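# Carry tube rack through self-closing doors to desk

## Task

Move the tube rack from the counter, through the doors that close by themselves, onto the desk. At the end the rack must stand upright, every tube must sit fully down in a hole, and both doors must be closed. The rack or any tube touching the floor is a failure. One robot or both may be used. Finish by releasing the rack and moving the robots away from it. Any robot falling over or left leaning is a failure.

## Robot and tools

ROBOTS. Two identical Hello Robot Stretch 4 robots, r1 and r2. Each has an omni-wheel base, a lift on a mast, a telescoping arm reaching forward, a wrist with yaw, pitch and roll, and a two-finger gripper. Each is about 1.6 m tall, and its base rim lies within 0.23 m of the base origin. Cameras: r1_head_camera, r1_head_left_camera, r1_head_right_camera, r1_wrist_camera, and the same four for r2. Loose objects may occasionally get a brief shove from outside.

FRAMES. Each robot uses its own base frame: origin on the floor under the base centre, x forward, y left, z up. hand_pose is a point between the open fingertips, given in this frame; with all wrist joints at 0 its axes match the base axes, and the printed position may be a little off. The odometry frame is the base frame at the start of the scene. Since each robot reports in its own frames, only images, lidar_m and wrist_depth_mm show where the robots are relative to each other.

execute_actions(actions, cameras). actions is a list holding one action or none. An empty list just returns state and images. An action is an object keyed by "r1" and/or "r2". Under each name you give "base", "joints" or both, optionally with "pace" and "contact_limits". Alternatively you give only {"end_of_arm": "enable_torque"}, which re-enables wrist or gripper motors that switched off. All motions in one action start together.
- base: one command only, an offset from where the base last measured itself. translate_m drives straight, forward positive, -2 to 2 m. strafe_m moves sideways without turning, left positive, -2 to 2 m. rotate_rad turns in place, counter-clockwise positive, -3.2 to 3.2 rad.
- joints: absolute targets by name. lift_m 0 to 1.2 m. arm_m 0 to 0.55 m extension. wrist_yaw_rad -1.134 to 4.276, where 0 is forward, positive is left, 3.14 is folded back, and above 3.4 the arm may block it. wrist_pitch_rad -1.117 to 4.259, where 0 is level and 1.57 points down. wrist_roll_rad -1.117 to 4.259, where 0 puts the fingers level and positive rolls clockwise seen from behind. gripper_m -0.038 to 0.141 is the fingertip gap in metres; below 0 the tips press together. Done tolerances are lift and arm ±0.004, yaw and roll ±0.02, pitch ±0.05, gripper ±0.004. Out-of-range joint targets are clipped and flagged. Unknown keys or other bad values reject the whole call.
- pace: "slow", "default", "fast" or "max". Base speeds are 0.1/0.3/0.4/0.6 m/s and turn rates are 1/2/3/4 rad/s. Above lift_m 0.2 the cap drops with lift height, down to 0.3 m/s and 1 rad/s at 1.2.
- contact_limits: {"arm_m": value}, from 0 (lightest push) to 0.75; the default is 0.5.
- cameras: list of names to return; omitted, null or ["all"] means all, [] means none.
One action lasts at most 15 s. A joint or robot left out may keep pushing toward an earlier target, and the status lines won't show it. If a result reports a stop, any later calls in that reply are skipped.

Example: {"r1": {"base": {"translate_m": 0.3}, "joints": {"gripper_m": 0.05}, "pace": "fast"}, "r2": {"base": {"translate_m": 0.3}, "joints": {"gripper_m": 0.05}, "pace": "fast"}}. To unfold the wrist at the start, send lift_m 0.4 together with wrist_yaw_rad 0.

wait(seconds 0 to 10) lets the scene run with no new command and returns state and images. zoom_image(camera, region [x0,y0,x1,y1] pixels, at most 504x504) enlarges part of a camera's latest image. read_manual gives only licence texts. finished_scene(scene) ends the scene for good and reports success; the goal must already hold and stay that way.

RESULTS. base_status and joint_status give how each motion ended. "done" for the base means the wheels turned the commanded amount, even if they slipped. "off_target" means it stopped short and may still be pushing. "contact_stop_at_<key>" means it was blocked, and that lift, arm or wheels go slack: a slack lift can sink under load and a slack base can roll. "limit_stop_at_tilt" means a lean over 6 degrees; lift, arm and wheels go slack until the lean drops. "limit_stop_at_own_body" is a self-collision stop, likely with pitch below -0.2 combined with roll below -0.4 or above 4. "torque_fault" means a wrist or gripper motor went limp; send enable_torque. on_its_own covers uncommanded things, and its "held at" is a target, not the actual position. lidar_m gives 12 sectors of 30 degrees, starting straight ahead and going counter-clockwise (4th left, 7th behind, 10th right). Readings are distances in metres from about 0.15 m height up; "-" means nothing seen or closer than 0.25 m. It misses clear objects and thin legs but does see the other robot. wrist_depth_mm is a 7x7 grid of depths, 100 to 2000 mm. base_odometry counts wheel turns, heading ranges -3.142 to 3.142. If turned_by_wheels and turned_by_imu differ by more than about 0.1 rad, the robot hit or slipped. base_tilt is in degrees, with forward and right positive and a fixed bias of about 1.5. motor_effort is in percent, with the peak in brackets; wheel effort positive means turning right.

GRIPPING. Close to a gripper_m below the object's width. A lower value squeezes harder and pulls the object inward. Neither the reading nor "done" proves a grasp; a firm squeeze shows in gripper effort. A load held in a level gripper shifts pitch effort. If the fingertips get stuck on a surface, raise the lift.

AVOID. Never drive a base that is already touching the other robot: a hard press between robots fails the run. Robots don't wait for each other, and travel can differ by up to 3 cm per metre, so shared carrying can tip them. Turning or driving with over 1 kg held at arm_m above 0.2 risks tipping, more so at fast or max. Steady pushing with a high gripper can also tip a robot. Over about 2 kg in a level gripper causes a torque fault. Avoid drops, slams, hard pushes, and the rack or tubes reaching the floor.

Each tool is called after ">>>" as a command line: name --argument value for each argument, lists and objects as JSON in quotes; but a table of rows of numbers goes row by row, as --pt "numbers of a row", without its own name.

## Session

>>> execute_actions --actions '[]'

Scene clock: 0.00 s.
r1.base_odometry: x=+0.000 y=+0.000 heading=+0.000 (m, m, rad; r1's odometry frame)
r1.turned_by_wheels: +0.000 (rad since the last result)
r1.turned_by_imu: +0.000 (rad since the last result)
r1.base_tilt: forward=+0.1 right=+0.2 (deg)
r1.lidar_m: 2.43 3.40 2.04 1.10 0.83 0.82 0.87 0.79 0.75 0.82 1.14 2.29
r1.base_status: not commanded
r1.joint_positions: lift_m=+0.194 arm_m=-0.003 wrist_yaw_rad=+3.055 wrist_pitch_rad=+0.006 wrist_roll_rad=+0.000 gripper_m=+0.057
r1.joint_status: not commanded
r1.motor_effort: lift_m=+20 arm_m=+0 wrist_yaw_rad=+1 wrist_pitch_rad=-6 wrist_roll_rad=+1 gripper_m=-3 wheel_0=+0 wheel_1=-1 wheel_2=+0 (%)
r1.hand_pose: x=-0.1115 y=+0.1121 z=+0.3708 quat_wxyz=(+0.043, -0.003, +0.000, +0.999) (m; r1's base frame)
r1.wrist_depth_mm: 135 137 1138 976 878 778 741 / - 138 1118 991 878 778 723 / 108 137 1060 976 891 788 732 / 120 140 1060 960 866 788 723 / 820 1060 1138 960 878 798 732 / 866 1060 208 991 193 788 723 / 854 917 991 143 866 759 732
r2.base_odometry: x=+0.000 y=+0.000 heading=+0.000 (m, m, rad; r2's odometry frame)
r2.turned_by_wheels: +0.000 (rad since the last result)
r2.turned_by_imu: +0.000 (rad since the last result)
r2.base_tilt: forward=-0.2 right=+0.2 (deg)
r2.lidar_m: 0.89 1.02 1.64 2.03 2.68 2.22 2.20 1.30 1.06 1.05 1.12 0.90
r2.base_status: not commanded
r2.joint_positions: lift_m=+0.199 arm_m=+0.001 wrist_yaw_rad=+3.152 wrist_pitch_rad=-0.010 wrist_roll_rad=+0.010 gripper_m=+0.057
r2.joint_status: not commanded
r2.motor_effort: lift_m=+17 arm_m=-1 wrist_yaw_rad=+1 wrist_pitch_rad=-5 wrist_roll_rad=+0 gripper_m=-3 wheel_0=+0 wheel_1=+0 wheel_2=+0 (%)
r2.hand_pose: x=-0.1174 y=+0.0843 z=+0.3805 quat_wxyz=(-0.005, +0.005, +0.005, +1.000) (m; r2's base frame)
r2.wrist_depth_mm: - 133 141 - - - - / - 110 141 - - - - / - 118 143 - - - - / 146 144 293 - - - - / 227 1661 - - - - - / 227 1160 220 1255 198 1281 1281 / 227 809 891 106 946 854 917
pictures: r1_head_camera, r1_head_left_camera, r1_head_right_camera, r1_wrist_camera, r2_head_camera, r2_head_left_camera, r2_head_right_camera, r2_wrist_camera
Images, in order (width x height): r1_head_camera 420x560, r1_head_left_camera 420x672, r1_head_right_camera 420x672, r1_wrist_camera 616x392, r2_head_camera 420x560, r2_head_left_camera 420x672, r2_head_right_camera 420x672, r2_wrist_camera 616x392.

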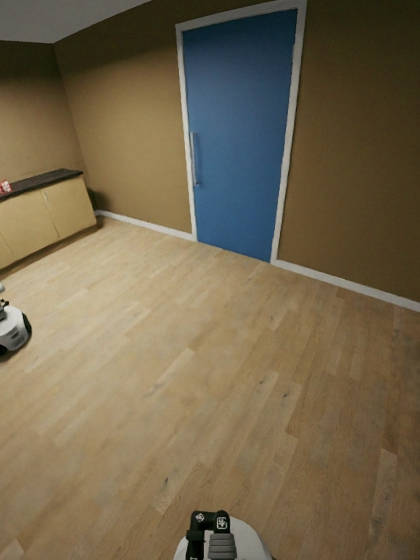

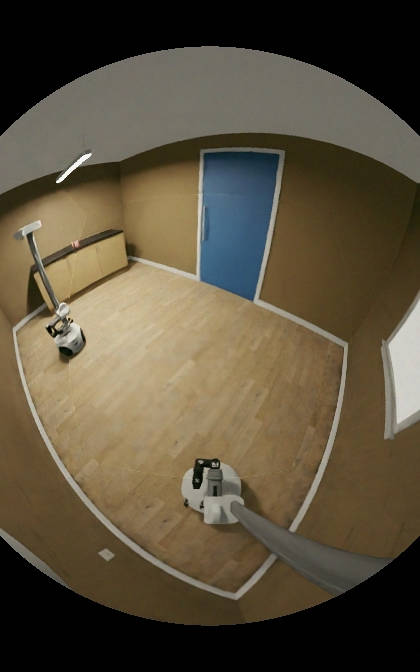

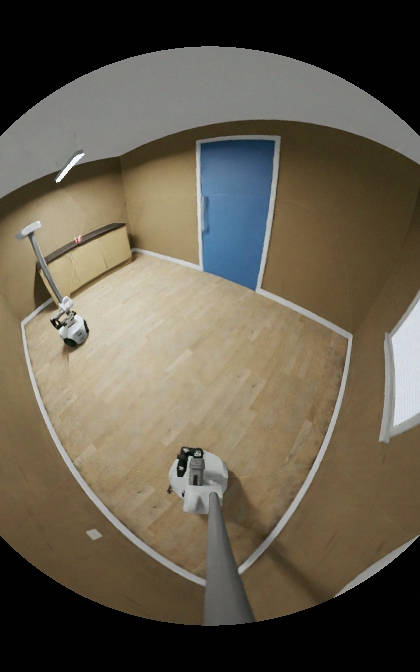

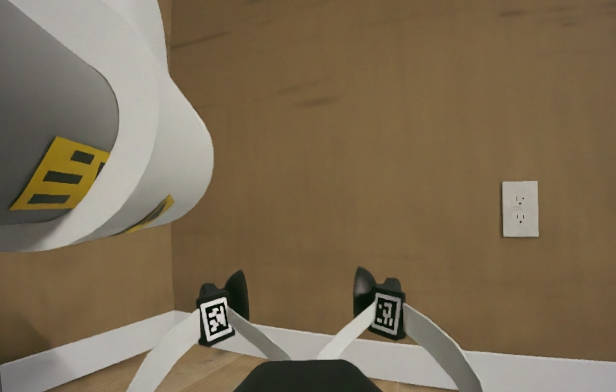

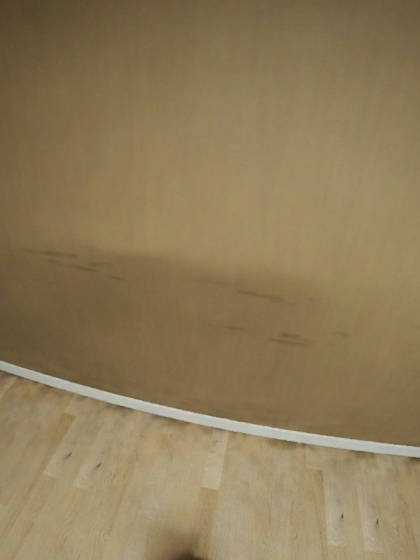

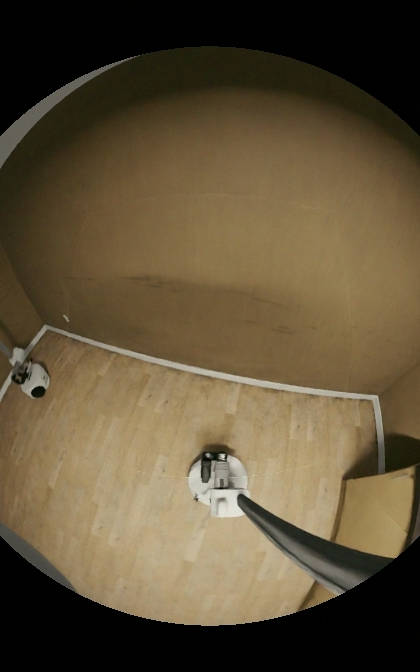

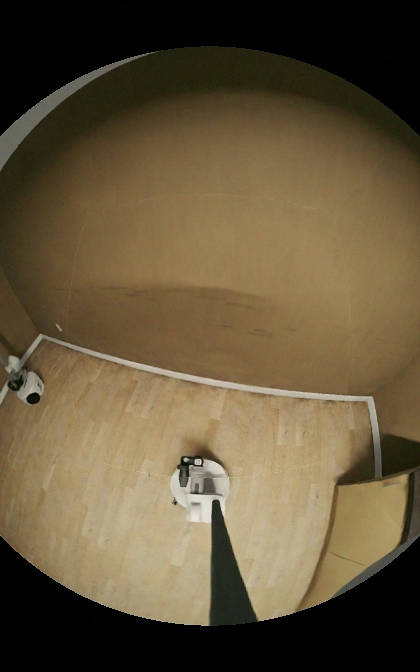

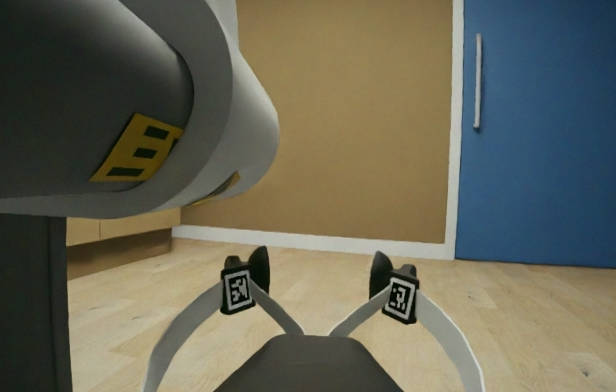

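>>> zoom_image --camera "r1_head_camera" --region '[0, 150, 120, 250]'

>>> zoom_image --camera "r1_head_camera" --region '[160, 0, 360, 280]'

Region (0, 150, 120, 250) of r1_head_camera's 420x560 image, scaled by 4.200, with more detail than that image has.

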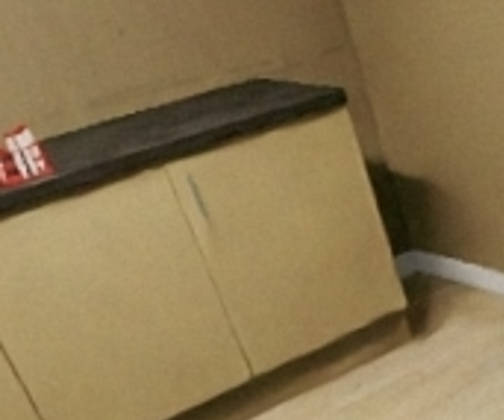

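Region (160, 0, 360, 280) of r1_head_camera's 420x560 image, scaled by 1.800, with more detail than that image has; it fills the left 360 columns of this view, and the rest is white.

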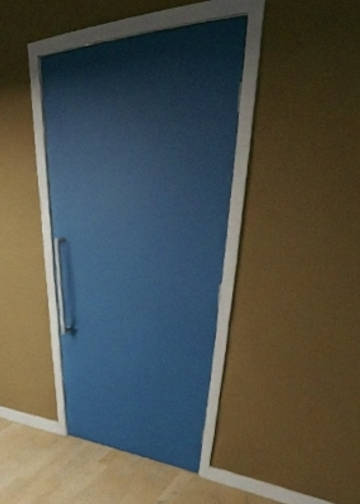

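>>> execute_actions --actions '[{"r2":{"base":{"rotate_rad":-1.72},"joints":{"lift_m":0.9,"wrist_yaw_rad":0,"gripper_m":0.1},"pace":"fast"},"r1":{"base":{"rotate_rad":-0.4},"joints":{"lift_m":0.6,"wrist_yaw_rad":0},"pace":"fast"}}]' --cameras '["r2_head_camera","r2_wrist_camera","r1_head_camera","r2_head_left_camera"]'

Scene clock: 3.57 s.
r1.base_odometry: x=+0.000 y=+0.000 heading=-0.400 (m, m, rad; r1's odometry frame)
r1.turned_by_wheels: -0.400 (rad since the last result)
r1.turned_by_imu: -0.406 (rad since the last result)
r1.base_tilt: forward=+0.0 right=+0.2 (deg)
r1.lidar_m: 2.29 2.58 2.10 1.94 0.99 0.80 0.82 0.92 0.79 0.76 0.86 1.28
r1.base_status: done
r1.joint_positions: lift_m=+0.600 arm_m=-0.003 wrist_yaw_rad=+0.000 wrist_pitch_rad=+0.006 wrist_roll_rad=+0.000 gripper_m=+0.057
r1.joint_status: all done
r1.motor_effort: lift_m=+26(27) arm_m=+0(0) wrist_yaw_rad=-1(4) wrist_pitch_rad=-7(7) wrist_roll_rad=+0(0) gripper_m=-2(2) wheel_0=+1(5) wheel_1=+0(7) wheel_2=+0(10) (%)
r1.hand_pose: x=+0.4569 y=-0.0873 z=+0.7760 quat_wxyz=(+1.000, +0.000, +0.003, +0.000) (m; r1's base frame)
r1.wrist_depth_mm: - - - - - 1983 1397 / - - - - - 1983 1397 / - - - - - 1921 1464 / - - - - - - 1499 / - - - - - 1983 1499 / - - 208 - 193 1863 1464 / 1921 1863 1863 143 1863 1756 1464
r2.base_odometry: x=+0.000 y=+0.000 heading=-1.720 (m, m, rad; r2's odometry frame)
r2.turned_by_wheels: -1.720 (rad since the last result)
r2.turned_by_imu: -1.734 (rad since the last result)
r2.base_tilt: forward=-0.1 right=+0.2 (deg)
r2.lidar_m: 1.05 1.26 0.93 0.91 0.97 1.37 2.06 3.06 2.20 2.22 1.43 1.09
r2.base_status: done
r2.joint_positions: lift_m=+0.900 arm_m=+0.001 wrist_yaw_rad=+0.000 wrist_pitch_rad=-0.010 wrist_roll_rad=+0.010 gripper_m=+0.100
r2.joint_status: all done
r2.motor_effort: lift_m=+22(23) arm_m=+0(0) wrist_yaw_rad=+1(7) wrist_pitch_rad=-5(5) wrist_roll_rad=+0(1) gripper_m=+0(4) wheel_0=+0(8) wheel_1=-1(9) wheel_2=-1(12) (%)
r2.hand_pose: x=+0.4605 y=-0.0873 z=+1.0808 quat_wxyz=(+1.000, +0.005, -0.005, +0.000) (m; r2's base frame)
r2.wrist_depth_mm: 1205 1464 1464 1430 1397 1397 1366 / 1255 1499 1430 1430 1430 1397 1366 / 1255 1499 1464 1430 1430 1430 1366 / 1281 1464 1464 1464 1430 1397 1397 / 1308 1499 1464 1336 1182 1205 1229 / 1281 1537 1499 866 820 809 809 / 1281 1499 1537 106 854 831 820
pictures: r1_head_camera, r2_head_camera, r2_head_left_camera, r2_wrist_camera
Images, in order (width x height): r1_head_camera 420x560, r2_head_camera 420x560, r2_head_left_camera 420x672, r2_wrist_camera 616x392.

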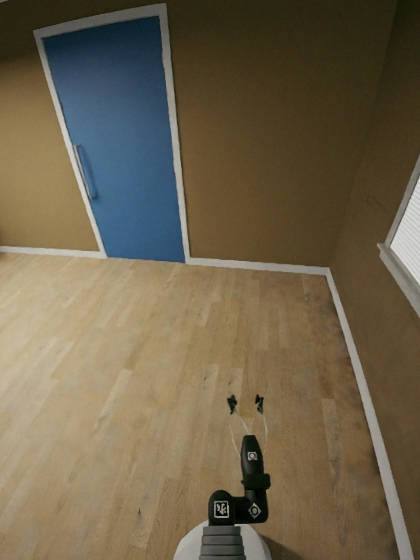

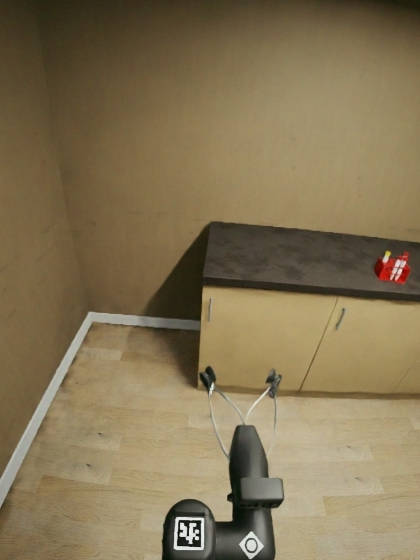

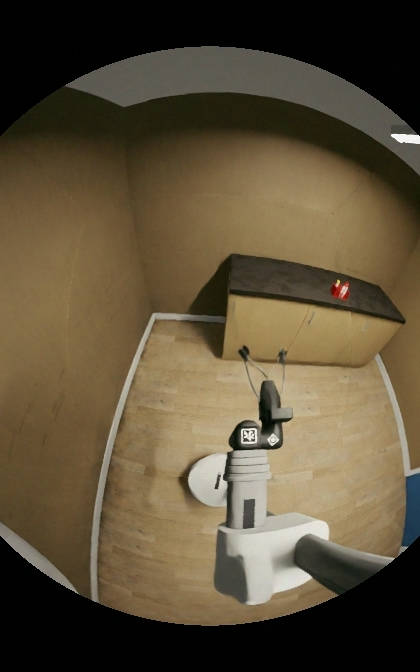

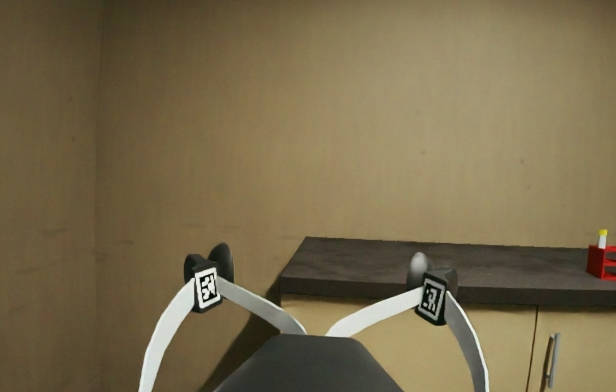

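>>> execute_actions --actions '[{"r2":{"base":{"strafe_m":-0.8},"pace":"fast"},"r1":{"base":{"translate_m":1.3},"pace":"fast"}}]' --cameras '["r2_head_camera","r2_wrist_camera","r1_head_camera"]'

>>> execute_actions --actions '[{"r2":{"base":{"rotate_rad":-0.05},"pace":"fast"},"r1":{"base":{"rotate_rad":-0.08},"pace":"fast"}}]' --cameras '[]'

>>> execute_actions --actions '[{"r2":{"base":{"translate_m":0.35},"joints":{"wrist_pitch_rad":0.3},"pace":"fast"},"r1":{"base":{"strafe_m":0.9},"pace":"fast"}}]' --cameras '["r2_head_camera","r2_wrist_camera","r1_head_camera","r1_wrist_camera","r1_head_left_camera"]'

Scene clock: 9.93 s.
r1.base_odometry: x=+1.197 y=-0.506 heading=-0.400 (m, m, rad; r1's odometry frame)
r1.turned_by_wheels: +0.000 (rad since the last result)
r1.turned_by_imu: -0.006 (rad since the last result)
r1.base_tilt: forward=+0.2 right=+0.2 (deg)
r1.lidar_m: 1.01 1.15 1.76 1.88 2.59 2.13 2.10 1.24 0.99 0.98 1.15 1.01
r1.base_status: done
r1.joint_positions: lift_m=+0.600 arm_m=-0.003 wrist_yaw_rad=+0.000 wrist_pitch_rad=+0.006 wrist_roll_rad=+0.000 gripper_m=+0.057
r1.joint_status: not commanded
r1.motor_effort: lift_m=+25(26) arm_m=+0(0) wrist_yaw_rad=+0(0) wrist_pitch_rad=-6(6) wrist_roll_rad=+0(0) gripper_m=-5(2) wheel_0=+1(6) wheel_1=+1(7) wheel_2=+0(12) (%)
r1.hand_pose: x=+0.4569 y=-0.0874 z=+0.7761 quat_wxyz=(+1.000, +0.000, +0.003, +0.000) (m; r1's base frame)
r1.wrist_depth_mm: 891 854 842 798 778 741 715 / 891 854 820 798 778 741 732 / 904 854 820 788 768 759 732 / 891 854 831 809 768 750 715 / 891 854 820 788 778 741 732 / 891 842 208 788 193 750 715 / 891 842 820 143 768 732 723
r2.base_odometry: x=-0.791 y=+0.119 heading=-1.720 (m, m, rad; r2's odometry frame)
r2.turned_by_wheels: +0.000 (rad since the last result)
r2.turned_by_imu: +0.000 (rad since the last result)
r2.base_tilt: forward=-0.1 right=+0.2 (deg)
r2.lidar_m: 1.00 1.05 1.77 1.71 1.82 2.55 1.89 1.95 1.44 1.40 1.36 1.02
r2.base_status: done
r2.joint_positions: lift_m=+0.900 arm_m=+0.001 wrist_yaw_rad=+0.000 wrist_pitch_rad=-0.010 wrist_roll_rad=+0.010 gripper_m=+0.100
r2.joint_status: not commanded
r2.motor_effort: lift_m=+22(22) arm_m=-1(1) wrist_yaw_rad=+1(1) wrist_pitch_rad=-5(4) wrist_roll_rad=+0(0) gripper_m=-2(0) wheel_0=+0(11) wheel_1=+0(9) wheel_2=+0(1) (%)
r2.hand_pose: x=+0.4605 y=-0.0874 z=+1.0808 quat_wxyz=(+1.000, +0.005, -0.005, +0.000) (m; r2's base frame)
r2.wrist_depth_mm: 1464 1430 1430 1397 1366 1336 1308 / 1464 1430 1430 1397 1397 1366 1336 / 1499 1464 1430 1397 1366 1336 1336 / 1499 1464 1430 1397 1397 1366 1366 / 931 1008 1078 931 1182 1205 1229 / 866 854 798 798 768 759 759 / 878 866 842 106 788 778 768
pictures: r1_head_camera, r2_head_camera, r2_wrist_camera
Images, in order (width x height): r1_head_camera 420x560, r2_head_camera 420x560, r2_wrist_camera 616x392.

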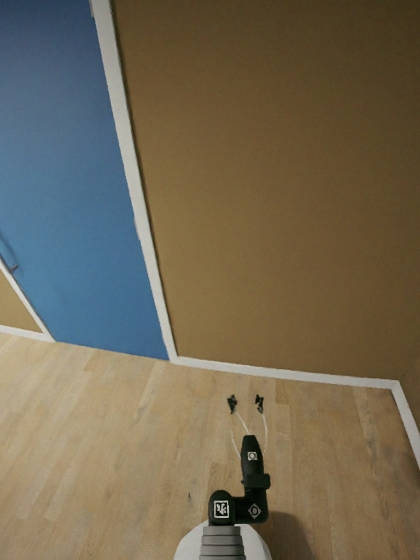

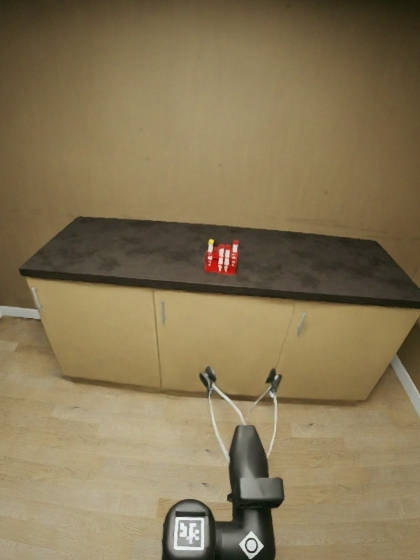

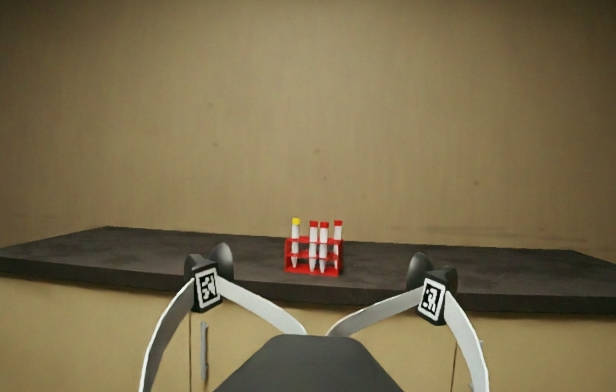

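Scene clock: 10.57 s.
r1.base_odometry: x=+1.197 y=-0.506 heading=-0.480 (m, m, rad; r1's odometry frame)
r1.turned_by_wheels: -0.080 (rad since the last result)
r1.turned_by_imu: -0.081 (rad since the last result)
r1.base_tilt: forward=+0.1 right=+0.2 (deg)
r1.lidar_m: 1.01 1.09 1.63 1.88 2.74 2.14 2.12 1.33 0.98 0.96 1.09 1.04
r1.base_status: done
r1.joint_positions: lift_m=+0.600 arm_m=-0.003 wrist_yaw_rad=+0.000 wrist_pitch_rad=+0.006 wrist_roll_rad=+0.000 gripper_m=+0.057
r1.joint_status: not commanded
r1.motor_effort: lift_m=+24(25) arm_m=+0(1) wrist_yaw_rad=+0(1) wrist_pitch_rad=-7(6) wrist_roll_rad=+1(0) gripper_m=-3(6) wheel_0=+1(5) wheel_1=+1(5) wheel_2=-2(5) (%)
r1.hand_pose: x=+0.4569 y=-0.0874 z=+0.7761 quat_wxyz=(+1.000, +0.000, +0.003, +0.000) (m; r1's base frame)
r1.wrist_depth_mm: 831 809 820 798 788 768 750 / 842 820 809 788 778 768 750 / 831 820 798 788 788 768 750 / 831 831 809 788 778 759 759 / 831 831 820 788 778 768 759 / 842 809 208 788 194 759 768 / 842 809 809 143 788 759 759
r2.base_odometry: x=-0.791 y=+0.119 heading=-1.770 (m, m, rad; r2's odometry frame)
r2.turned_by_wheels: -0.050 (rad since the last result)
r2.turned_by_imu: -0.051 (rad since the last result)
r2.base_tilt: forward=-0.1 right=+0.2 (deg)
r2.lidar_m: 1.01 1.06 1.80 1.71 1.80 2.42 1.88 1.95 1.46 1.40 1.45 1.04
r2.base_status: done
r2.joint_positions: lift_m=+0.900 arm_m=+0.001 wrist_yaw_rad=+0.000 wrist_pitch_rad=-0.010 wrist_roll_rad=+0.010 gripper_m=+0.100
r2.joint_status: not commanded
r2.motor_effort: lift_m=+22(21) arm_m=-1(1) wrist_yaw_rad=+3(1) wrist_pitch_rad=-5(5) wrist_roll_rad=+0(1) gripper_m=+0(1) wheel_0=+1(1) wheel_1=+0(2) wheel_2=-1(5) (%)
r2.hand_pose: x=+0.4605 y=-0.0874 z=+1.0808 quat_wxyz=(+1.000, +0.005, -0.005, +0.000) (m; r2's base frame)
r2.wrist_depth_mm: 1397 1430 1397 1397 1397 1366 1366 / 1430 1430 1397 1397 1397 1397 1366 / 1430 1397 1397 1397 1430 1397 1397 / 1430 1430 1430 1397 1397 1397 1397 / 946 1008 1060 960 1182 1229 1397 / 842 831 798 788 778 778 788 / 854 842 831 106 809 798 798
pictures: none
No camera images: the call's "cameras" was empty. Leave "cameras" out to get every camera's image.

Scene clock: 13.97 s.
r1.base_odometry: x=+1.613 y=+0.293 heading=-0.480 (m, m, rad; r1's odometry frame)
r1.turned_by_wheels: +0.000 (rad since the last result)
r1.turned_by_imu: +0.001 (rad since the last result)
r1.base_tilt: forward=+0.0 right=+0.2 (deg)
r1.lidar_m: 1.10 1.19 1.75 1.32 2.40 2.06 2.01 2.16 1.91 1.87 1.47 1.14
r1.base_status: done
r1.joint_positions: lift_m=+0.600 arm_m=-0.003 wrist_yaw_rad=+0.000 wrist_pitch_rad=+0.006 wrist_roll_rad=+0.000 gripper_m=+0.057
r1.joint_status: not commanded
r1.motor_effort: lift_m=+25(24) arm_m=+0(0) wrist_yaw_rad=+0(1) wrist_pitch_rad=-6(8) wrist_roll_rad=+0(1) gripper_m=-1(3) wheel_0=+2(11) wheel_1=+0(12) wheel_2=-1(0) (%)
r1.hand_pose: x=+0.4569 y=-0.0874 z=+0.7761 quat_wxyz=(+1.000, +0.000, +0.003, +0.000) (m; r1's base frame)
r1.wrist_depth_mm: 917 931 904 891 866 854 842 / 931 917 904 891 878 854 854 / 917 917 904 878 866 854 842 / 931 904 904 891 866 854 831 / 917 931 891 891 866 854 842 / 917 917 209 878 193 842 842 / 917 904 891 143 866 842 831
r2.base_odometry: x=-0.860 y=-0.224 heading=-1.770 (m, m, rad; r2's odometry frame)
r2.turned_by_wheels: +0.000 (rad since the last result)
r2.turned_by_imu: -0.002 (rad since the last result)
r2.base_tilt: forward=-0.1 right=+0.2 (deg)
r2.lidar_m: 0.65 0.67 0.96 1.72 1.80 2.45 1.33 1.40 1.47 1.40 0.95 0.66
r2.base_status: done
r2.joint_positions: lift_m=+0.900 arm_m=+0.001 wrist_yaw_rad=+0.000 wrist_pitch_rad=+0.302 wrist_roll_rad=+0.010 gripper_m=+0.100
r2.joint_status: all done
r2.motor_effort: lift_m=+21(22) arm_m=+0(1) wrist_yaw_rad=+0(0) wrist_pitch_rad=-4(4) wrist_roll_rad=+1(0) gripper_m=-4(2) wheel_0=+1(8) wheel_1=-1(6) wheel_2=+0(12) (%)
r2.hand_pose: x=+0.4475 y=-0.0874 z=+0.9922 quat_wxyz=(+0.989, +0.005, +0.150, -0.001) (m; r2's base frame)
r2.wrist_depth_mm: 991 991 976 960 976 960 960 / 1042 1042 1025 1025 1008 1008 991 / 904 904 917 591 976 1042 1025 / 554 559 559 549 585 597 603 / 521 517 477 477 473 469 462 / 559 544 525 525 508 512 504 / 603 591 569 106 554 539 544
pictures: r1_head_camera, r1_head_left_camera, r1_wrist_camera, r2_head_camera, r2_wrist_camera
Images, in order (width x height): r1_head_camera 420x560, r1_head_left_camera 420x672, r1_wrist_camera 616x392, r2_head_camera 420x560, r2_wrist_camera 616x392.

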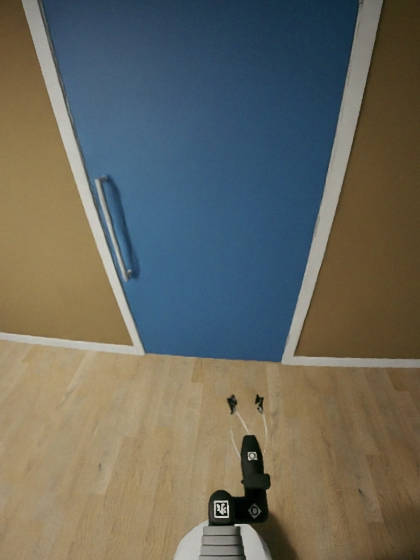

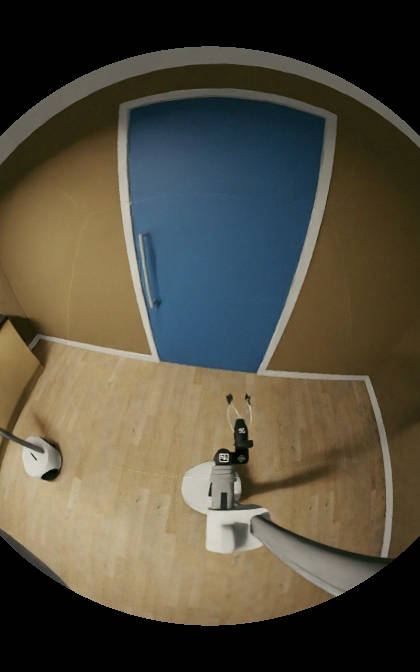

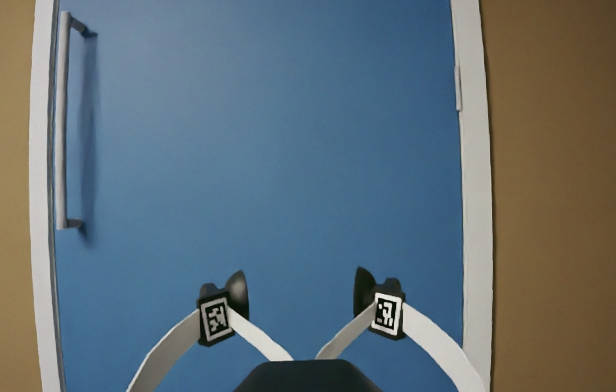

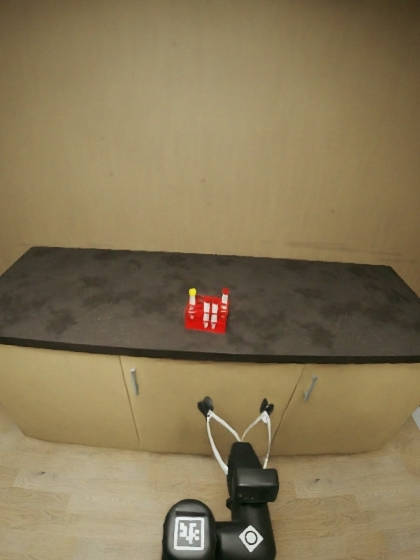

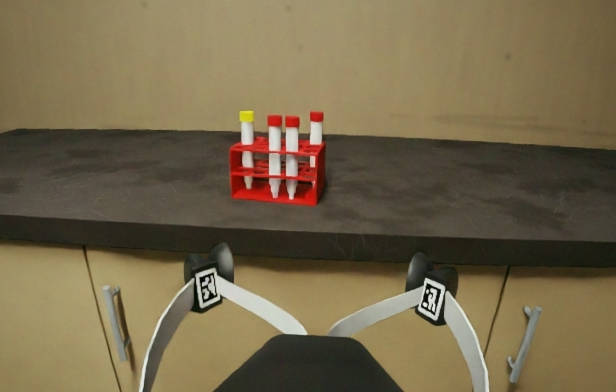

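>>> zoom_image --camera "r2_wrist_camera" --region '[210, 90, 350, 220]'

>>> zoom_image --camera "r2_head_camera" --region '[160, 270, 260, 350]'

Region (210, 90, 350, 220) of r2_wrist_camera's 616x392 image, scaled by 3.600; it fills the top 468 rows of this view, and the rest is white.

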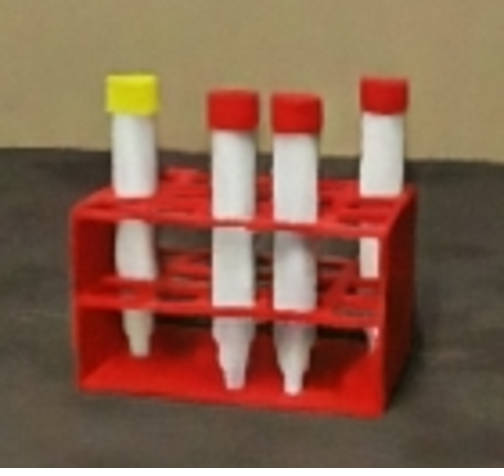

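Region (160, 270, 260, 350) of r2_head_camera's 420x560 image, scaled by 5.040, with more detail than that image has; it fills the top 403 rows of this view, and the rest is white.

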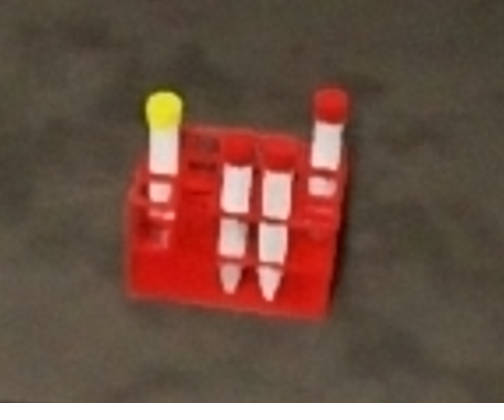

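>>> execute_actions --actions '[{"r2":{"base":{"strafe_m":0.06},"joints":{"wrist_pitch_rad":0.2,"lift_m":0.86,"gripper_m":0.141,"wrist_yaw_rad":-0.05}},"r1":{"base":{"rotate_rad":-0.07},"joints":{"lift_m":0.65,"gripper_m":0.09},"pace":"fast"}}]' --cameras '[]'

>>> execute_actions --actions '[{"r2":{"base":{"translate_m":0.2}},"r1":{"base":{"strafe_m":0.6},"pace":"fast"}}]' --cameras '["r2_head_camera","r2_wrist_camera","r1_head_camera","r1_wrist_camera"]'

Scene clock: 17.40 s.
r1.base_odometry: x=+1.613 y=+0.293 heading=-0.550 (m, m, rad; r1's odometry frame)
r1.turned_by_wheels: -0.070 (rad since the last result)
r1.turned_by_imu: -0.072 (rad since the last result)
r1.base_tilt: forward=-0.1 right=+0.3 (deg)
r1.lidar_m: 1.09 1.17 1.61 1.34 1.40 2.08 2.01 2.10 1.95 1.85 1.51 1.15
r1.base_status: done
r1.joint_positions: lift_m=+0.650 arm_m=-0.003 wrist_yaw_rad=+0.000 wrist_pitch_rad=+0.006 wrist_roll_rad=+0.000 gripper_m=+0.090
r1.joint_status: all done
r1.motor_effort: lift_m=+26(27) arm_m=+0(0) wrist_yaw_rad=+1(1) wrist_pitch_rad=-6(6) wrist_roll_rad=+0(0) gripper_m=-1(2) wheel_0=+2(4) wheel_1=+0(8) wheel_2=-2(5) (%)
r1.hand_pose: x=+0.4568 y=-0.0875 z=+0.8261 quat_wxyz=(+1.000, +0.000, +0.003, +0.000) (m; r1's base frame)
r1.wrist_depth_mm: 891 891 891 878 878 878 891 / 891 891 891 891 904 891 891 / 878 866 878 891 891 891 891 / 878 878 891 878 891 878 878 / 891 891 891 891 891 891 878 / 878 878 213 878 199 878 866 / 878 891 878 143 891 878 878
r2.base_odometry: x=-0.801 y=-0.236 heading=-1.770 (m, m, rad; r2's odometry frame)
r2.turned_by_wheels: +0.000 (rad since the last result)
r2.turned_by_imu: -0.001 (rad since the last result)
r2.base_tilt: forward=-0.1 right=+0.2 (deg)
r2.lidar_m: 0.64 0.70 0.98 1.64 1.73 2.35 1.36 1.36 1.54 1.46 0.91 0.68
r2.base_status: done
r2.joint_positions: lift_m=+0.860 arm_m=+0.001 wrist_yaw_rad=-0.050 wrist_pitch_rad=+0.203 wrist_roll_rad=+0.010 gripper_m=+0.141
r2.joint_status: all done
r2.motor_effort: lift_m=+13(19) arm_m=+0(1) wrist_yaw_rad=+0(3) wrist_pitch_rad=-6(10) wrist_roll_rad=-1(1) gripper_m=-1(2) wheel_0=+1(8) wheel_1=-1(6) wheel_2=+0(1) (%)
r2.hand_pose: x=+0.4499 y=-0.1014 z=+0.9805 quat_wxyz=(+0.995, +0.008, +0.101, -0.025) (m; r2's base frame)
r2.wrist_depth_mm: 976 991 991 991 1008 991 1025 / 1008 1008 1025 1025 1042 1060 1042 / 1042 1042 1042 991 1042 1078 1098 / 615 634 634 580 676 699 723 / 466 462 462 466 473 466 477 / 512 500 508 500 500 218 504 / 530 525 525 106 525 530 525
pictures: none
No camera images: the call's "cameras" was empty. Leave "cameras" out to get every camera's image.

Scene clock: 20.07 s.
r1.base_odometry: x=+1.926 y=+0.804 heading=-0.550 (m, m, rad; r1's odometry frame)
r1.turned_by_wheels: +0.000 (rad since the last result)
r1.turned_by_imu: +0.000 (rad since the last result)
r1.base_tilt: forward=+0.1 right=+0.2 (deg)
r1.lidar_m: 1.05 1.20 1.60 0.97 0.95 2.06 1.98 2.11 2.61 2.45 1.56 1.18
r1.base_status: done
r1.joint_positions: lift_m=+0.650 arm_m=-0.003 wrist_yaw_rad=+0.000 wrist_pitch_rad=+0.006 wrist_roll_rad=+0.000 gripper_m=+0.090
r1.joint_status: not commanded
r1.motor_effort: lift_m=+25(25) arm_m=-1(0) wrist_yaw_rad=+1(0) wrist_pitch_rad=-7(6) wrist_roll_rad=+0(0) gripper_m=+1(2) wheel_0=+1(12) wheel_1=-2(12) wheel_2=-1(4) (%)
r1.hand_pose: x=+0.4569 y=-0.0874 z=+0.8261 quat_wxyz=(+1.000, +0.000, +0.003, +0.000) (m; r1's base frame)
r1.wrist_depth_mm: 904 904 904 917 904 917 904 / 891 891 904 891 904 904 904 / 904 904 917 917 904 904 904 / 904 891 904 904 917 904 917 / 904 904 904 904 891 904 904 / 917 891 213 904 198 891 904 / 891 917 891 143 904 891 917
r2.base_odometry: x=-0.841 y=-0.432 heading=-1.770 (m, m, rad; r2's odometry frame)
r2.turned_by_wheels: +0.000 (rad since the last result)
r2.turned_by_imu: -0.001 (rad since the last result)
r2.base_tilt: forward=-0.1 right=+0.2 (deg)
r2.lidar_m: 0.45 0.48 0.67 1.65 1.73 2.36 0.97 0.95 1.53 1.47 0.63 0.48
r2.base_status: done
r2.joint_positions: lift_m=+0.860 arm_m=+0.001 wrist_yaw_rad=-0.050 wrist_pitch_rad=+0.203 wrist_roll_rad=+0.010 gripper_m=+0.141
r2.joint_status: not commanded
r2.motor_effort: lift_m=+13(13) arm_m=-1(0) wrist_yaw_rad=+0(1) wrist_pitch_rad=-6(6) wrist_roll_rad=+0(0) gripper_m=-1(0) wheel_0=+1(4) wheel_1=-1(5) wheel_2=+1(5) (%)
r2.hand_pose: x=+0.4499 y=-0.1014 z=+0.9805 quat_wxyz=(+0.995, +0.008, +0.101, -0.025) (m; r2's base frame)
r2.wrist_depth_mm: 798 809 809 820 809 820 820 / 820 831 842 831 854 842 842 / 854 866 866 866 878 878 878 / 609 627 574 347 683 707 715 / 399 410 382 368 433 439 442 / 296 287 282 315 287 219 319 / 270 268 268 106 271 272 271
pictures: r1_head_camera, r1_wrist_camera, r2_head_camera, r2_wrist_camera
Images, in order (width x height): r1_head_camera 420x560, r1_wrist_camera 616x392, r2_head_camera 420x560, r2_wrist_camera 616x392.

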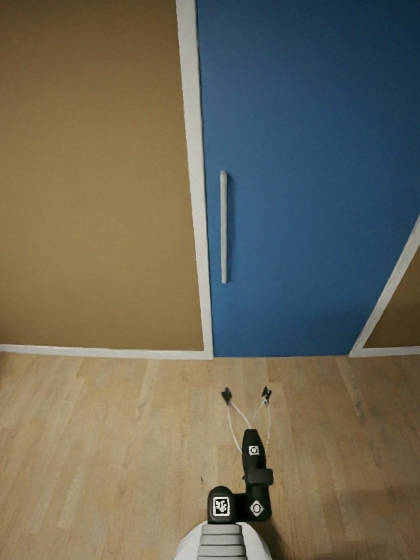

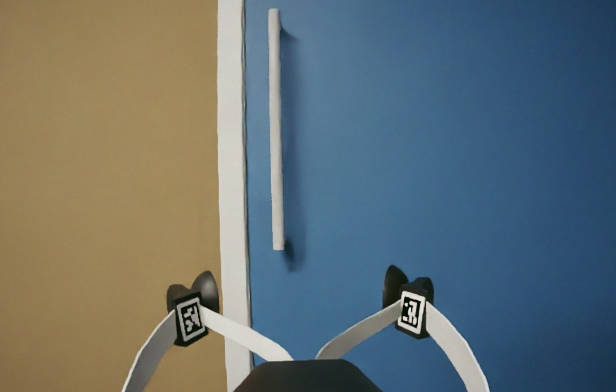

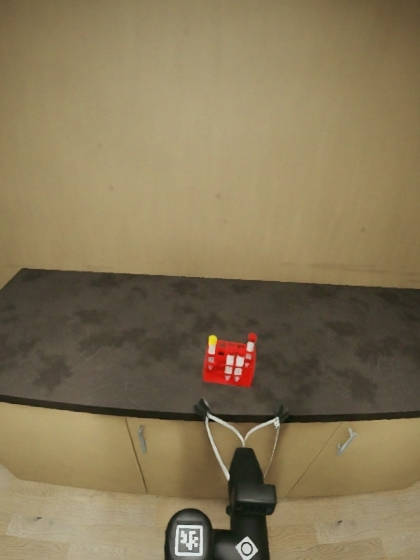

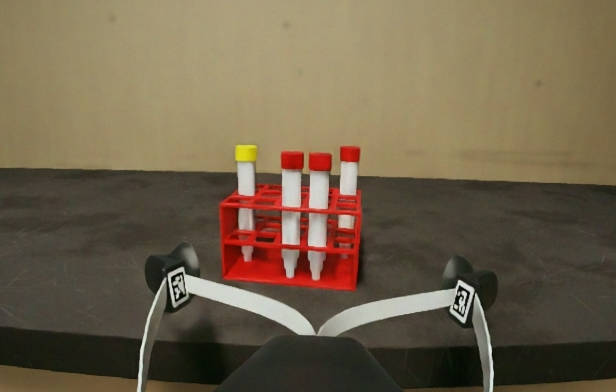

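>>> execute_actions --actions '[{"r2":{"base":{"strafe_m":0.016},"joints":{"wrist_pitch_rad":0.27,"arm_m":0.05},"pace":"slow"},"r1":{"base":{"strafe_m":0.045},"joints":{"lift_m":0.67,"arm_m":0.3}}}]' --cameras '["r2_wrist_camera","r1_wrist_camera"]'

Scene clock: 22.97 s.
r1.base_odometry: x=+1.950 y=+0.843 heading=-0.550 (m, m, rad; r1's odometry frame)
r1.turned_by_wheels: +0.000 (rad since the last result)
r1.turned_by_imu: -0.001 (rad since the last result)
r1.base_tilt: forward=+0.1 right=+0.1 (deg)
r1.lidar_m: 1.07 1.16 1.57 0.93 0.91 2.07 2.01 2.10 2.63 2.52 1.58 1.15
r1.base_status: done
r1.joint_positions: lift_m=+0.670 arm_m=+0.299 wrist_yaw_rad=+0.000 wrist_pitch_rad=+0.006 wrist_roll_rad=+0.000 gripper_m=+0.090
r1.joint_status: all done
r1.motor_effort: lift_m=+26(26) arm_m=+7(7) wrist_yaw_rad=-1(1) wrist_pitch_rad=-6(6) wrist_roll_rad=+0(0) gripper_m=-2(2) wheel_0=+0(8) wheel_1=-1(8) wheel_2=-1(2) (%)
r1.hand_pose: x=+0.7581 y=-0.0874 z=+0.8460 quat_wxyz=(+1.000, +0.000, +0.003, +0.000) (m; r1's base frame)
r1.wrist_depth_mm: 609 603 609 609 603 609 609 / 603 609 603 603 609 603 609 / 603 603 597 603 603 609 609 / 603 609 597 603 597 603 603 / 603 597 609 603 603 603 603 / 603 603 213 597 198 597 603 / 603 597 585 143 597 597 603
r2.base_odometry: x=-0.825 y=-0.435 heading=-1.770 (m, m, rad; r2's odometry frame)
r2.turned_by_wheels: +0.000 (rad since the last result)
r2.turned_by_imu: -0.001 (rad since the last result)
r2.base_tilt: forward=-0.1 right=+0.1 (deg)
r2.lidar_m: 0.43 0.46 0.66 1.65 1.71 2.34 0.93 0.92 1.52 1.46 0.66 0.48
r2.base_status: done
r2.joint_positions: lift_m=+0.860 arm_m=+0.049 wrist_yaw_rad=-0.050 wrist_pitch_rad=+0.272 wrist_roll_rad=+0.010 gripper_m=+0.141
r2.joint_status: all done
r2.motor_effort: lift_m=+13(13) arm_m=+4(5) wrist_yaw_rad=+0(1) wrist_pitch_rad=-3(4) wrist_roll_rad=+0(1) gripper_m=+1(0) wheel_0=-3(8) wheel_1=+0(6) wheel_2=+0(0) (%)
r2.hand_pose: x=+0.4933 y=-0.1011 z=+0.9612 quat_wxyz=(+0.990, +0.009, +0.135, -0.025) (m; r2's base frame)
r2.wrist_depth_mm: 750 759 759 759 759 759 768 / 778 778 788 798 788 798 798 / 798 809 809 768 820 831 831 / 484 492 462 293 445 535 544 / 340 347 332 315 343 368 368 / 259 254 250 276 254 218 277 / 227 226 228 106 233 229 -
pictures: r1_wrist_camera, r2_wrist_camera
Images, in order (width x height): r1_wrist_camera 616x392, r2_wrist_camera 616x392.

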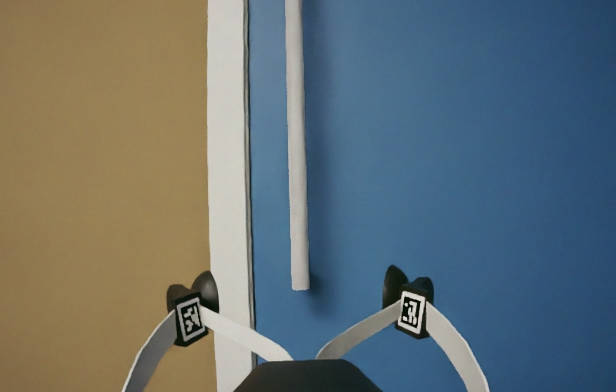

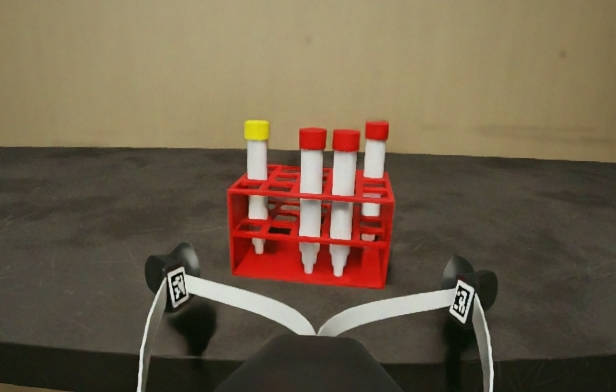

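>>> execute_actions --actions '[{"r2":{"joints":{"arm_m":0.11},"pace":"slow"},"r1":{"base":{"translate_m":0.29}}}]' --cameras '["r2_wrist_camera","r1_wrist_camera","r2_head_camera","r1_head_camera"]'

Scene clock: 25.77 s.
r1.base_odometry: x=+2.197 y=+0.691 heading=-0.550 (m, m, rad; r1's odometry frame)
r1.turned_by_wheels: +0.000 (rad since the last result)
r1.turned_by_imu: -0.002 (rad since the last result)
r1.base_tilt: forward=+0.0 right=+0.4 (deg)
r1.lidar_m: 0.77 0.87 1.23 1.49 1.02 2.38 2.26 2.39 2.61 2.53 1.18 0.87
r1.base_status: done
r1.joint_positions: lift_m=+0.670 arm_m=+0.299 wrist_yaw_rad=+0.000 wrist_pitch_rad=+0.006 wrist_roll_rad=+0.000 gripper_m=+0.090
r1.joint_status: not commanded
r1.motor_effort: lift_m=+26(26) arm_m=+7(7) wrist_yaw_rad=+0(0) wrist_pitch_rad=-7(7) wrist_roll_rad=+0(1) gripper_m=-2(2) wheel_0=+0(5) wheel_1=+1(6) wheel_2=+2(9) (%)
r1.hand_pose: x=+0.7582 y=-0.0874 z=+0.8460 quat_wxyz=(+1.000, +0.000, +0.003, +0.000) (m; r1's base frame)
r1.wrist_depth_mm: 315 300 317 314 314 315 317 / 314 300 315 315 315 315 315 / 315 301 314 315 314 314 314 / 314 300 314 315 315 314 314 / 312 301 317 314 315 314 314 / 314 300 213 312 198 312 314 / 312 314 314 143 314 312 312
r2.base_odometry: x=-0.825 y=-0.435 heading=-1.770 (m, m, rad; r2's odometry frame)
r2.turned_by_wheels: +0.000 (rad since the last result)
r2.turned_by_imu: +0.000 (rad since the last result)
r2.base_tilt: forward=-0.2 right=+0.2 (deg)
r2.lidar_m: 0.45 0.47 0.66 1.64 1.73 2.33 3.72 1.01 1.50 1.47 0.64 0.48
r2.base_status: not commanded
r2.joint_positions: lift_m=+0.860 arm_m=+0.109 wrist_yaw_rad=-0.050 wrist_pitch_rad=+0.272 wrist_roll_rad=+0.010 gripper_m=+0.141
r2.joint_status: all done
r2.motor_effort: lift_m=+13(13) arm_m=+5(5) wrist_yaw_rad=+1(1) wrist_pitch_rad=-5(4) wrist_roll_rad=-1(0) gripper_m=+1(2) wheel_0=-3(3) wheel_1=+0(0) wheel_2=+0(0) (%)
r2.hand_pose: x=+0.5533 y=-0.1012 z=+0.9612 quat_wxyz=(+0.990, +0.009, +0.135, -0.025) (m; r2's base frame)
r2.wrist_depth_mm: 699 699 699 707 707 715 715 / 723 732 732 741 732 741 741 / 750 759 750 759 759 778 788 / 484 492 459 257 278 535 539 / 340 345 272 245 279 366 366 / 259 253 249 252 247 218 274 / 217 215 227 106 232 221 -
pictures: r1_head_camera, r1_wrist_camera, r2_head_camera, r2_wrist_camera
Images, in order (width x height): r1_head_camera 420x560, r1_wrist_camera 616x392, r2_head_camera 420x560, r2_wrist_camera 616x392.

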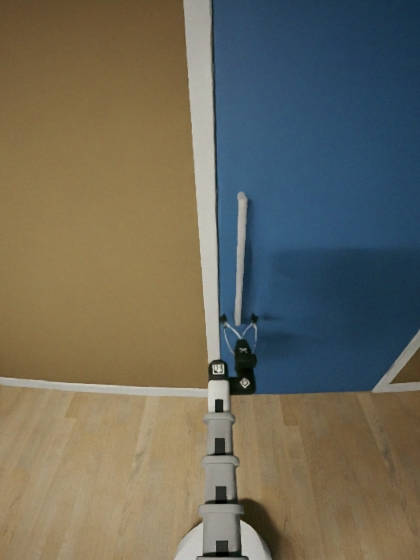

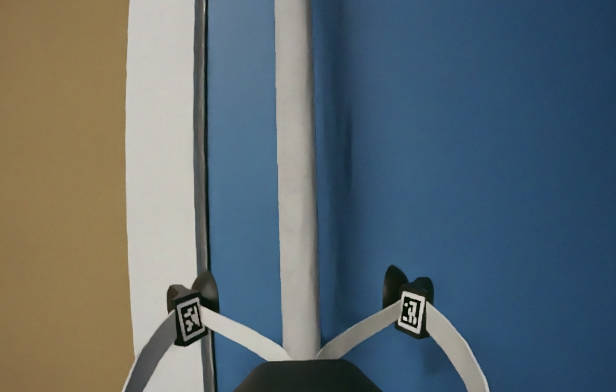

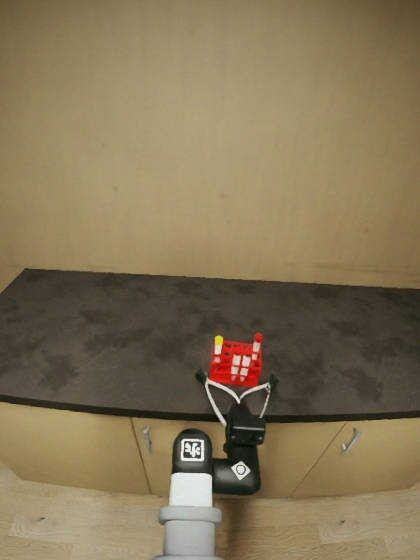

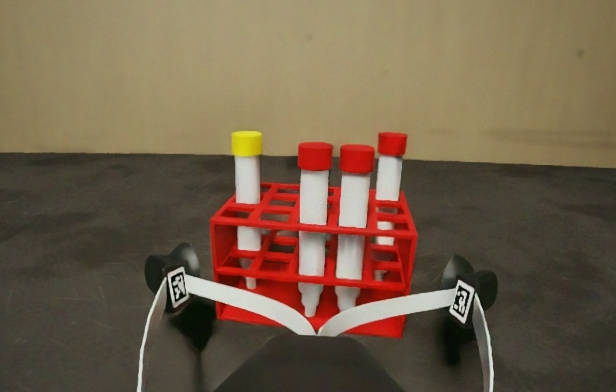

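>>> execute_actions --actions '[{"r2":{"base":{"strafe_m":0.004},"joints":{"arm_m":0.158},"pace":"slow"},"r1":{"joints":{"arm_m":0.335},"pace":"slow"}}]' --cameras '["r2_wrist_camera","r1_wrist_camera","r2_head_camera"]'

Scene clock: 27.87 s.
r1.base_odometry: x=+2.197 y=+0.691 heading=-0.550 (m, m, rad; r1's odometry frame)
r1.turned_by_wheels: +0.000 (rad since the last result)
r1.turned_by_imu: -0.001 (rad since the last result)
r1.base_tilt: forward=+0.0 right=+0.3 (deg)
r1.lidar_m: 0.76 0.89 1.21 1.51 1.03 2.38 2.29 2.40 2.62 2.52 1.14 0.88
r1.base_status: not commanded
r1.joint_positions: lift_m=+0.670 arm_m=+0.334 wrist_yaw_rad=+0.000 wrist_pitch_rad=+0.006 wrist_roll_rad=+0.000 gripper_m=+0.090
r1.joint_status: all done
r1.motor_effort: lift_m=+25(26) arm_m=+8(7) wrist_yaw_rad=+0(1) wrist_pitch_rad=-6(7) wrist_roll_rad=-1(0) gripper_m=-2(3) wheel_0=+0(0) wheel_1=+1(1) wheel_2=+2(2) (%)
r1.hand_pose: x=+0.7931 y=-0.0874 z=+0.8460 quat_wxyz=(+1.000, +0.000, +0.003, +0.000) (m; r1's base frame)
r1.wrist_depth_mm: 281 266 279 279 281 279 279 / 279 266 279 279 279 279 278 / 279 265 279 279 279 279 279 / 279 265 278 279 279 278 279 / 278 266 279 213 277 278 278 / 278 265 213 211 198 278 278 / 279 265 277 143 278 278 278
r2.base_odometry: x=-0.822 y=-0.436 heading=-1.770 (m, m, rad; r2's odometry frame)
r2.turned_by_wheels: +0.000 (rad since the last result)
r2.turned_by_imu: -0.001 (rad since the last result)
r2.base_tilt: forward=-0.1 right=+0.2 (deg)
r2.lidar_m: 0.45 0.48 0.66 1.62 1.71 2.31 3.71 1.03 1.42 1.47 0.63 0.46
r2.base_status: done
r2.joint_positions: lift_m=+0.860 arm_m=+0.157 wrist_yaw_rad=-0.050 wrist_pitch_rad=+0.272 wrist_roll_rad=+0.010 gripper_m=+0.141
r2.joint_status: all done
r2.motor_effort: lift_m=+13(13) arm_m=+4(4) wrist_yaw_rad=+1(1) wrist_pitch_rad=-4(4) wrist_roll_rad=-1(0) gripper_m=+2(0) wheel_0=-4(4) wheel_1=+1(3) wheel_2=+0(5) (%)
r2.hand_pose: x=+0.6013 y=-0.1012 z=+0.9612 quat_wxyz=(+0.990, +0.009, +0.135, -0.025) (m; r2's base frame)
r2.wrist_depth_mm: 654 647 654 661 668 668 668 / 676 683 691 691 699 691 699 / 707 707 715 715 723 732 741 / 480 492 459 240 238 525 539 / 338 345 224 203 202 364 364 / 259 253 229 208 202 219 274 / 216 214 217 106 219 222 -
pictures: r1_wrist_camera, r2_head_camera, r2_wrist_camera
Images, in order (width x height): r1_wrist_camera 616x392, r2_head_camera 420x560, r2_wrist_camera 616x392.

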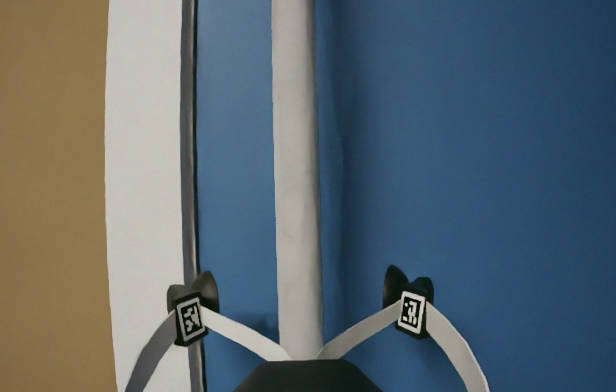

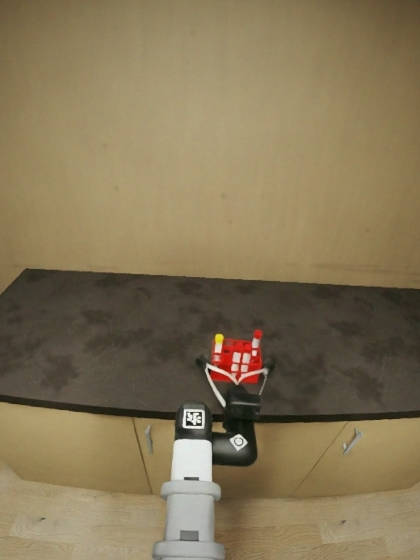

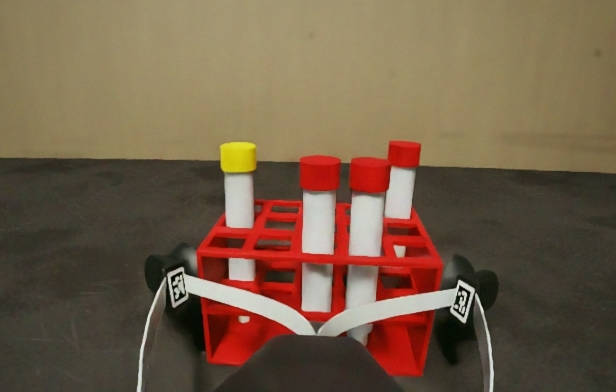

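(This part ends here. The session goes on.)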